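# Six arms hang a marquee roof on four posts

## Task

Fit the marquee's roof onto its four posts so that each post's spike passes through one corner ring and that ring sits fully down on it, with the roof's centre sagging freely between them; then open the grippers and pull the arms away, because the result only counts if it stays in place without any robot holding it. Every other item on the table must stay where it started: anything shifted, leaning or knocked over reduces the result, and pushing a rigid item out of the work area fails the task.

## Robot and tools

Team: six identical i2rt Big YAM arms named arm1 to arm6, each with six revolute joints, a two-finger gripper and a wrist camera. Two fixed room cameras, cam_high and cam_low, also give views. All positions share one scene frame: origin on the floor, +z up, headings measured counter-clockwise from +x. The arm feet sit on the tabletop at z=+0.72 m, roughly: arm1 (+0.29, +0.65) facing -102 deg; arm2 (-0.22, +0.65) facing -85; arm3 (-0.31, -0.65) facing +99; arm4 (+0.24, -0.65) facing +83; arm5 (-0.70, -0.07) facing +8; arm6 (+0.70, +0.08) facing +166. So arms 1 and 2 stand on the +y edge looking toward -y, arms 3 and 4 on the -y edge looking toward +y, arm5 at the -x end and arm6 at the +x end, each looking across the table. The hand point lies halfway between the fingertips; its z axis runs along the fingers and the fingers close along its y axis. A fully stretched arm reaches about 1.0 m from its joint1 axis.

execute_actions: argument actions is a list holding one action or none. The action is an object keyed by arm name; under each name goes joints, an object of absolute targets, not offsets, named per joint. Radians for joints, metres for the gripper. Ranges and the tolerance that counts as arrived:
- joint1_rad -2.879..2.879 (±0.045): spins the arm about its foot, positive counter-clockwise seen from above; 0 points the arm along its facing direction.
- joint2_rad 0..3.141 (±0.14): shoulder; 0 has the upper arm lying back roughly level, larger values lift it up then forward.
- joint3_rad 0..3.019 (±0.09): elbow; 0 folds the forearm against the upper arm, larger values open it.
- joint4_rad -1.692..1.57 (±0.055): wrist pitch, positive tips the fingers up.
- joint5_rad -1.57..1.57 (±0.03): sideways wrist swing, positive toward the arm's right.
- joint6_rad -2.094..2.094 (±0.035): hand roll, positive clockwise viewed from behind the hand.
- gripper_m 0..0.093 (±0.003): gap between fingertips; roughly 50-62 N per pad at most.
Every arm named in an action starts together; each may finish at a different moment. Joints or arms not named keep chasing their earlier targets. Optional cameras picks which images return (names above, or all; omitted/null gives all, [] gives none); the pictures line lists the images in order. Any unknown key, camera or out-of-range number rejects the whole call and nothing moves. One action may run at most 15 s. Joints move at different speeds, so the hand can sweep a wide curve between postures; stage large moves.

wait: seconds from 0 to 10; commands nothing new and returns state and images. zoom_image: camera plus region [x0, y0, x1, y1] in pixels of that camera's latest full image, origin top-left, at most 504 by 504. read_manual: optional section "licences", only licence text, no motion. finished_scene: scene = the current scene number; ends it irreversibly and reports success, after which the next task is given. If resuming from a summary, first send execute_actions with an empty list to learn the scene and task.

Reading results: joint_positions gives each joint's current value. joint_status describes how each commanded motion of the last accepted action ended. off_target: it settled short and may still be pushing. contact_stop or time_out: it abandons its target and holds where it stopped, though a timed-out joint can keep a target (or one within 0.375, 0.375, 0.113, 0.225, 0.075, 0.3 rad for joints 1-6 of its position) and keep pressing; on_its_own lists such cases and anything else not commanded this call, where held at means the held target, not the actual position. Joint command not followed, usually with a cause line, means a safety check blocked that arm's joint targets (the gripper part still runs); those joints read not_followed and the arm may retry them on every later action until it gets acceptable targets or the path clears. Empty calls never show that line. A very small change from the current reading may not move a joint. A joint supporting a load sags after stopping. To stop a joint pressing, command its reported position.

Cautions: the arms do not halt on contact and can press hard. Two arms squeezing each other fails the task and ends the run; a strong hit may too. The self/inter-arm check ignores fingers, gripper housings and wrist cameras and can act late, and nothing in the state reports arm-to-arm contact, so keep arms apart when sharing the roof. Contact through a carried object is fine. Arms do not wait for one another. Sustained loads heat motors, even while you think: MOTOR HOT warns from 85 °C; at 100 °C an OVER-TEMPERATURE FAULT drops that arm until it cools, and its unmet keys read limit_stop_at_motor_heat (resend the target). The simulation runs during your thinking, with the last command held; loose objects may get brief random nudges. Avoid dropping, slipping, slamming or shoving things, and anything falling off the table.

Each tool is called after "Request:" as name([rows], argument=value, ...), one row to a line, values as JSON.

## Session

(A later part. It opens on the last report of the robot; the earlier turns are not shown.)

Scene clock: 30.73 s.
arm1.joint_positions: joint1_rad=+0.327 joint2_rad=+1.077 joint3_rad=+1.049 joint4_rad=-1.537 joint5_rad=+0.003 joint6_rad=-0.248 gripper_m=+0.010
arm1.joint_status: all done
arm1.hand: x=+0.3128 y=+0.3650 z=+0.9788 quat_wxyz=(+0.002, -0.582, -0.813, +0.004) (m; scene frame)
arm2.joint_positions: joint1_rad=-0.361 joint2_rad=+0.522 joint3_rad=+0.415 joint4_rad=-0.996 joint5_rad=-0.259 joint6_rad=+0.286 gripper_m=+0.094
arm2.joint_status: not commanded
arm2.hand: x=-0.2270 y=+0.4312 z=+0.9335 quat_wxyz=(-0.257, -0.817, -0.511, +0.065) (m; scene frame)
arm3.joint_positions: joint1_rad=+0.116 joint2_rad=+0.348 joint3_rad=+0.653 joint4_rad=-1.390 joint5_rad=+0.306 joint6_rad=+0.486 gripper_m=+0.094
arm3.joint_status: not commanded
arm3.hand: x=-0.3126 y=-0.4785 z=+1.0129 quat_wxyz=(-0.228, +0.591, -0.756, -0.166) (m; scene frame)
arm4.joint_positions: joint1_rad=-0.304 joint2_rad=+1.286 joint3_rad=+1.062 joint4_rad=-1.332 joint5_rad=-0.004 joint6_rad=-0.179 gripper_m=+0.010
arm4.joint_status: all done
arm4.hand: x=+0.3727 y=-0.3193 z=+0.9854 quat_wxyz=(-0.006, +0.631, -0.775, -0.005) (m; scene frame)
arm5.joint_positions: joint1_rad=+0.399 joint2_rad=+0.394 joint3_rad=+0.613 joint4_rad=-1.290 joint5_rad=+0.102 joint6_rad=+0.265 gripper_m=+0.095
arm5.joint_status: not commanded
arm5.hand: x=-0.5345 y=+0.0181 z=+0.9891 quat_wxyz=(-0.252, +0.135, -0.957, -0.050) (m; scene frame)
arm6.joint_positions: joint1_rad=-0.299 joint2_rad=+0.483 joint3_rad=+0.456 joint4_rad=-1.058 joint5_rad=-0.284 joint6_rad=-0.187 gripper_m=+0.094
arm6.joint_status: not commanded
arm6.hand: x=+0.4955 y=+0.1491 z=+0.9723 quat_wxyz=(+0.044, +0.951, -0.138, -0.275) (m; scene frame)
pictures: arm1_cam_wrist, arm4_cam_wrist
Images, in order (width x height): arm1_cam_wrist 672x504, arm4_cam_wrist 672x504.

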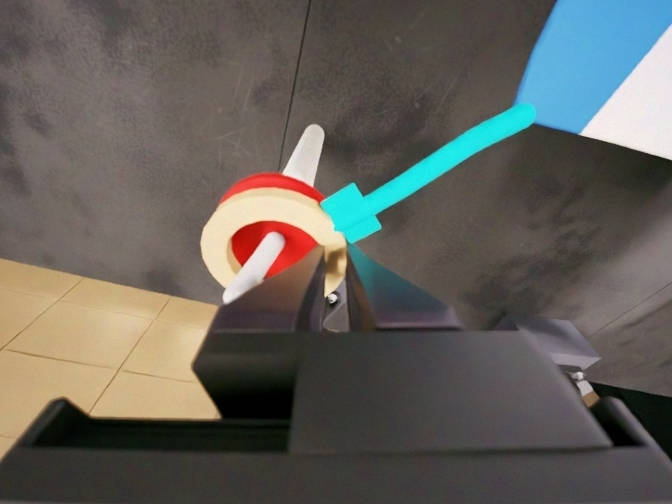

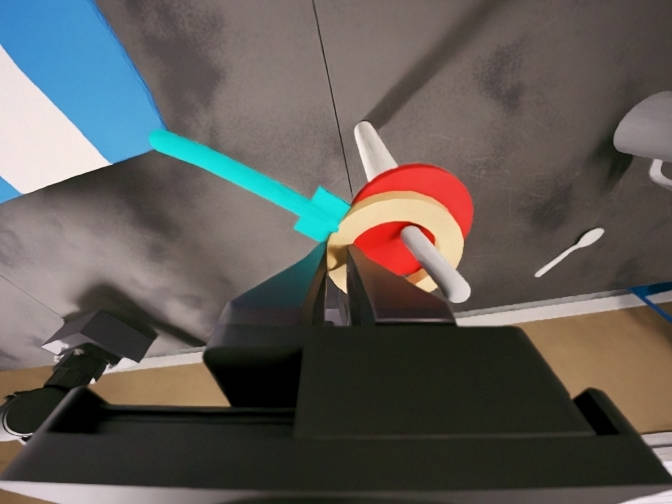

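Arm4 is seated; release it, and lower arm1 a little more.

Request:
execute_actions([
  {"arm4":{"joints":{"joint2_rad":1.286,"joint3_rad":1.062,"gripper_m":0.035}},"arm1":{"joints":{"joint3_rad":1.0,"joint4_rad":-1.49}}},
], cameras=["arm1_cam_wrist"])

Request:
execute_actions([
  {"arm4":{"joints":{"joint2_rad":1.3,"joint3_rad":1.33,"joint4_rad":-1.6}},"arm1":{"joints":{"gripper_m":0.035}}},
], cameras=[])

Request:
execute_actions([
  {"arm4":{"joints":{"joint1_rad":-0.19,"joint2_rad":0.47,"joint3_rad":0.5,"joint4_rad":-1.08}},"arm1":{"joints":{"joint2_rad":1.08,"joint3_rad":1.3,"joint4_rad":-1.67}}},
], cameras=[])

Request:
execute_actions([
  {"arm1":{"joints":{"joint1_rad":0.0,"joint2_rad":0.42,"joint3_rad":0.7,"joint4_rad":-1.3}}},
], cameras=["cam_high","cam_low"])

Scene clock: 32.73 s.
arm1.joint_positions: joint1_rad=+0.327 joint2_rad=+1.071 joint3_rad=+1.027 joint4_rad=-1.498 joint5_rad=+0.003 joint6_rad=-0.248 gripper_m=+0.010
arm1.joint_status: all done
arm1.hand: x=+0.3130 y=+0.3617 z=+0.9717 quat_wxyz=(-0.005, -0.582, -0.813, +0.012) (m; scene frame)
arm2.joint_positions: joint1_rad=-0.361 joint2_rad=+0.522 joint3_rad=+0.415 joint4_rad=-0.996 joint5_rad=-0.259 joint6_rad=+0.286 gripper_m=+0.094
arm2.joint_status: not commanded
arm2.hand: x=-0.2270 y=+0.4312 z=+0.9335 quat_wxyz=(-0.257, -0.817, -0.511, +0.065) (m; scene frame)
arm3.joint_positions: joint1_rad=+0.116 joint2_rad=+0.348 joint3_rad=+0.653 joint4_rad=-1.390 joint5_rad=+0.306 joint6_rad=+0.486 gripper_m=+0.094
arm3.joint_status: not commanded
arm3.hand: x=-0.3126 y=-0.4785 z=+1.0129 quat_wxyz=(-0.228, +0.591, -0.756, -0.166) (m; scene frame)
arm4.joint_positions: joint1_rad=-0.306 joint2_rad=+1.284 joint3_rad=+1.062 joint4_rad=-1.326 joint5_rad=-0.005 joint6_rad=-0.179 gripper_m=+0.035
arm4.joint_status: all done
arm4.hand: x=+0.3738 y=-0.3181 z=+0.9859 quat_wxyz=(-0.009, +0.630, -0.776, -0.007) (m; scene frame)
arm5.joint_positions: joint1_rad=+0.399 joint2_rad=+0.394 joint3_rad=+0.613 joint4_rad=-1.290 joint5_rad=+0.102 joint6_rad=+0.265 gripper_m=+0.095
arm5.joint_status: not commanded
arm5.hand: x=-0.5345 y=+0.0181 z=+0.9891 quat_wxyz=(-0.252, +0.135, -0.957, -0.050) (m; scene frame)
arm6.joint_positions: joint1_rad=-0.299 joint2_rad=+0.483 joint3_rad=+0.456 joint4_rad=-1.058 joint5_rad=-0.284 joint6_rad=-0.187 gripper_m=+0.094
arm6.joint_status: not commanded
arm6.hand: x=+0.4955 y=+0.1491 z=+0.9723 quat_wxyz=(+0.044, +0.951, -0.138, -0.275) (m; scene frame)
pictures: arm1_cam_wrist
Images, in order (width x height): arm1_cam_wrist 672x504.

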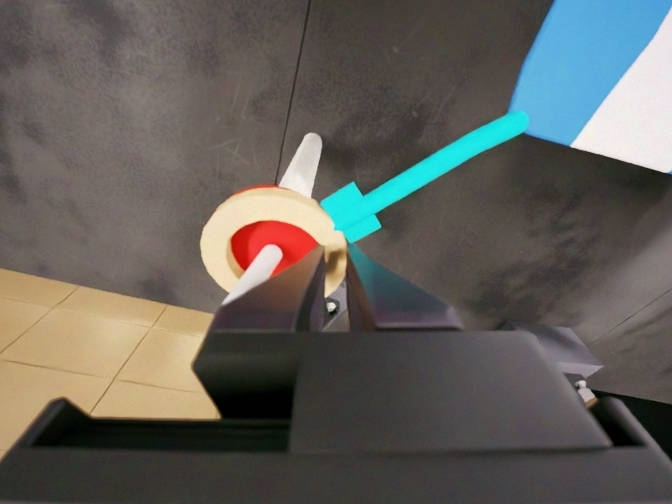

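Scene clock: 33.80 s.
arm1.joint_positions: joint1_rad=+0.327 joint2_rad=+1.071 joint3_rad=+1.026 joint4_rad=-1.496 joint5_rad=+0.003 joint6_rad=-0.249 gripper_m=+0.035
arm1.joint_status: all done
arm1.hand: x=+0.3129 y=+0.3616 z=+0.9712 quat_wxyz=(-0.005, -0.582, -0.813, +0.013) (m; scene frame)
arm2.joint_positions: joint1_rad=-0.361 joint2_rad=+0.522 joint3_rad=+0.415 joint4_rad=-0.996 joint5_rad=-0.259 joint6_rad=+0.286 gripper_m=+0.094
arm2.joint_status: not commanded
arm2.hand: x=-0.2270 y=+0.4312 z=+0.9335 quat_wxyz=(-0.257, -0.817, -0.511, +0.065) (m; scene frame)
arm3.joint_positions: joint1_rad=+0.116 joint2_rad=+0.348 joint3_rad=+0.653 joint4_rad=-1.390 joint5_rad=+0.306 joint6_rad=+0.486 gripper_m=+0.094
arm3.joint_status: not commanded
arm3.hand: x=-0.3126 y=-0.4785 z=+1.0129 quat_wxyz=(-0.228, +0.591, -0.756, -0.166) (m; scene frame)
arm4.joint_positions: joint1_rad=-0.309 joint2_rad=+1.301 joint3_rad=+1.288 joint4_rad=-1.584 joint5_rad=-0.004 joint6_rad=-0.178 gripper_m=+0.035
arm4.joint_status: all done
arm4.hand: x=+0.3766 y=-0.3150 z=+1.0660 quat_wxyz=(+0.012, +0.629, -0.777, +0.005) (m; scene frame)
arm5.joint_positions: joint1_rad=+0.399 joint2_rad=+0.394 joint3_rad=+0.613 joint4_rad=-1.290 joint5_rad=+0.102 joint6_rad=+0.265 gripper_m=+0.095
arm5.joint_status: not commanded
arm5.hand: x=-0.5345 y=+0.0181 z=+0.9891 quat_wxyz=(-0.252, +0.135, -0.957, -0.050) (m; scene frame)
arm6.joint_positions: joint1_rad=-0.299 joint2_rad=+0.483 joint3_rad=+0.456 joint4_rad=-1.058 joint5_rad=-0.284 joint6_rad=-0.187 gripper_m=+0.094
arm6.joint_status: not commanded
arm6.hand: x=+0.4955 y=+0.1491 z=+0.9723 quat_wxyz=(+0.044, +0.951, -0.138, -0.275) (m; scene frame)
pictures: none
No camera images: the call's "cameras" was empty. Leave "cameras" out to get every camera's image.

Scene clock: 35.30 s.
arm1.joint_positions: joint1_rad=+0.327 joint2_rad=+1.075 joint3_rad=+1.260 joint4_rad=-1.661 joint5_rad=+0.002 joint6_rad=-0.249 gripper_m=+0.035
arm1.joint_status: all done
arm1.hand: x=+0.3145 y=+0.3499 z=+1.0600 quat_wxyz=(-0.027, -0.582, -0.812, +0.037) (m; scene frame)
arm2.joint_positions: joint1_rad=-0.361 joint2_rad=+0.522 joint3_rad=+0.415 joint4_rad=-0.996 joint5_rad=-0.259 joint6_rad=+0.286 gripper_m=+0.094
arm2.joint_status: not commanded
arm2.hand: x=-0.2270 y=+0.4312 z=+0.9335 quat_wxyz=(-0.257, -0.817, -0.511, +0.065) (m; scene frame)
arm3.joint_positions: joint1_rad=+0.116 joint2_rad=+0.348 joint3_rad=+0.653 joint4_rad=-1.390 joint5_rad=+0.306 joint6_rad=+0.486 gripper_m=+0.094
arm3.joint_status: not commanded
arm3.hand: x=-0.3126 y=-0.4785 z=+1.0129 quat_wxyz=(-0.228, +0.591, -0.756, -0.166) (m; scene frame)
arm4.joint_positions: joint1_rad=-0.192 joint2_rad=+0.472 joint3_rad=+0.488 joint4_rad=-1.105 joint5_rad=-0.002 joint6_rad=-0.177 gripper_m=+0.035
arm4.joint_status: all done
arm4.hand: x=+0.2965 y=-0.4465 z=+0.9545 quat_wxyz=(-0.202, +0.654, -0.718, -0.127) (m; scene frame)
arm5.joint_positions: joint1_rad=+0.399 joint2_rad=+0.394 joint3_rad=+0.613 joint4_rad=-1.290 joint5_rad=+0.102 joint6_rad=+0.265 gripper_m=+0.095
arm5.joint_status: not commanded
arm5.hand: x=-0.5345 y=+0.0181 z=+0.9891 quat_wxyz=(-0.252, +0.135, -0.957, -0.050) (m; scene frame)
arm6.joint_positions: joint1_rad=-0.299 joint2_rad=+0.483 joint3_rad=+0.456 joint4_rad=-1.058 joint5_rad=-0.284 joint6_rad=-0.187 gripper_m=+0.094
arm6.joint_status: not commanded
arm6.hand: x=+0.4955 y=+0.1491 z=+0.9723 quat_wxyz=(+0.044, +0.951, -0.138, -0.275) (m; scene frame)
pictures: none
No camera images: the call's "cameras" was empty. Leave "cameras" out to get every camera's image.

Scene clock: 36.63 s.
arm1.joint_positions: joint1_rad=+0.002 joint2_rad=+0.422 joint3_rad=+0.710 joint4_rad=-1.315 joint5_rad=+0.000 joint6_rad=-0.250 gripper_m=+0.035
arm1.joint_status: all done
arm1.hand: x=+0.2426 y=+0.4579 z=+0.9852 quat_wxyz=(-0.135, -0.679, -0.683, +0.232) (m; scene frame)
arm2.joint_positions: joint1_rad=-0.361 joint2_rad=+0.522 joint3_rad=+0.415 joint4_rad=-0.996 joint5_rad=-0.259 joint6_rad=+0.286 gripper_m=+0.094
arm2.joint_status: not commanded
arm2.hand: x=-0.2270 y=+0.4312 z=+0.9335 quat_wxyz=(-0.257, -0.817, -0.511, +0.065) (m; scene frame)
arm3.joint_positions: joint1_rad=+0.116 joint2_rad=+0.348 joint3_rad=+0.653 joint4_rad=-1.390 joint5_rad=+0.306 joint6_rad=+0.486 gripper_m=+0.094
arm3.joint_status: not commanded
arm3.hand: x=-0.3126 y=-0.4785 z=+1.0129 quat_wxyz=(-0.228, +0.591, -0.756, -0.166) (m; scene frame)
arm4.joint_positions: joint1_rad=-0.192 joint2_rad=+0.472 joint3_rad=+0.488 joint4_rad=-1.105 joint5_rad=-0.002 joint6_rad=-0.177 gripper_m=+0.035
arm4.joint_status: not commanded
arm4.hand: x=+0.2965 y=-0.4465 z=+0.9545 quat_wxyz=(-0.202, +0.654, -0.718, -0.127) (m; scene frame)
arm5.joint_positions: joint1_rad=+0.399 joint2_rad=+0.394 joint3_rad=+0.613 joint4_rad=-1.290 joint5_rad=+0.102 joint6_rad=+0.265 gripper_m=+0.095
arm5.joint_status: not commanded
arm5.hand: x=-0.5345 y=+0.0181 z=+0.9891 quat_wxyz=(-0.252, +0.135, -0.957, -0.050) (m; scene frame)
arm6.joint_positions: joint1_rad=-0.299 joint2_rad=+0.483 joint3_rad=+0.456 joint4_rad=-1.058 joint5_rad=-0.284 joint6_rad=-0.187 gripper_m=+0.094
arm6.joint_status: not commanded
arm6.hand: x=+0.4955 y=+0.1491 z=+0.9723 quat_wxyz=(+0.044, +0.951, -0.138, -0.275) (m; scene frame)
pictures: cam_high, cam_low
Images, in order (width x height): cam_high 672x504, cam_low 672x504.

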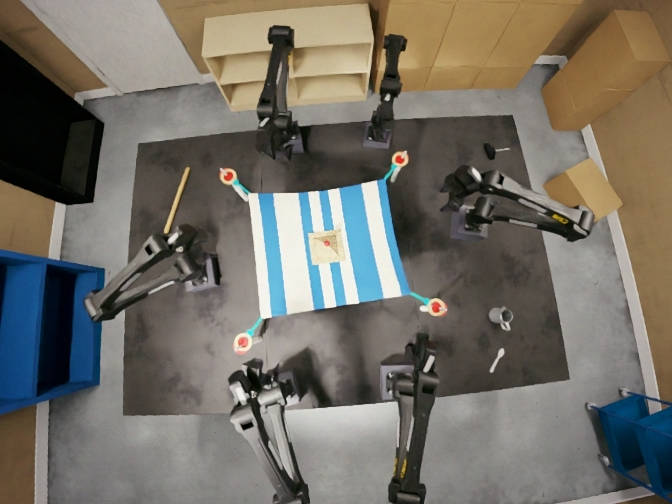

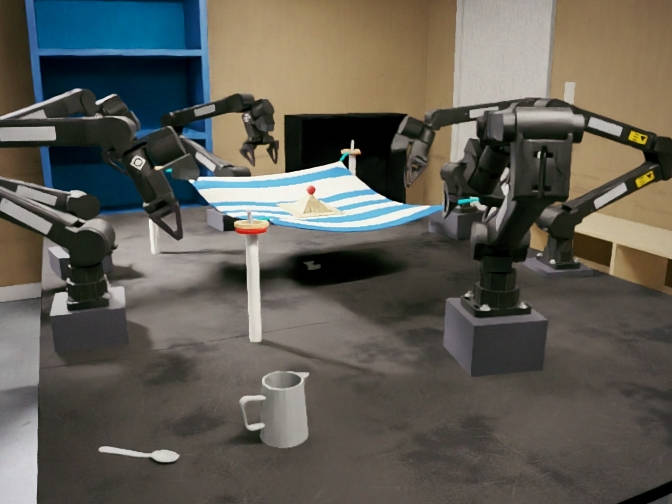

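Request:
finished_scene(scene=2)

The scene is finished: the task was done.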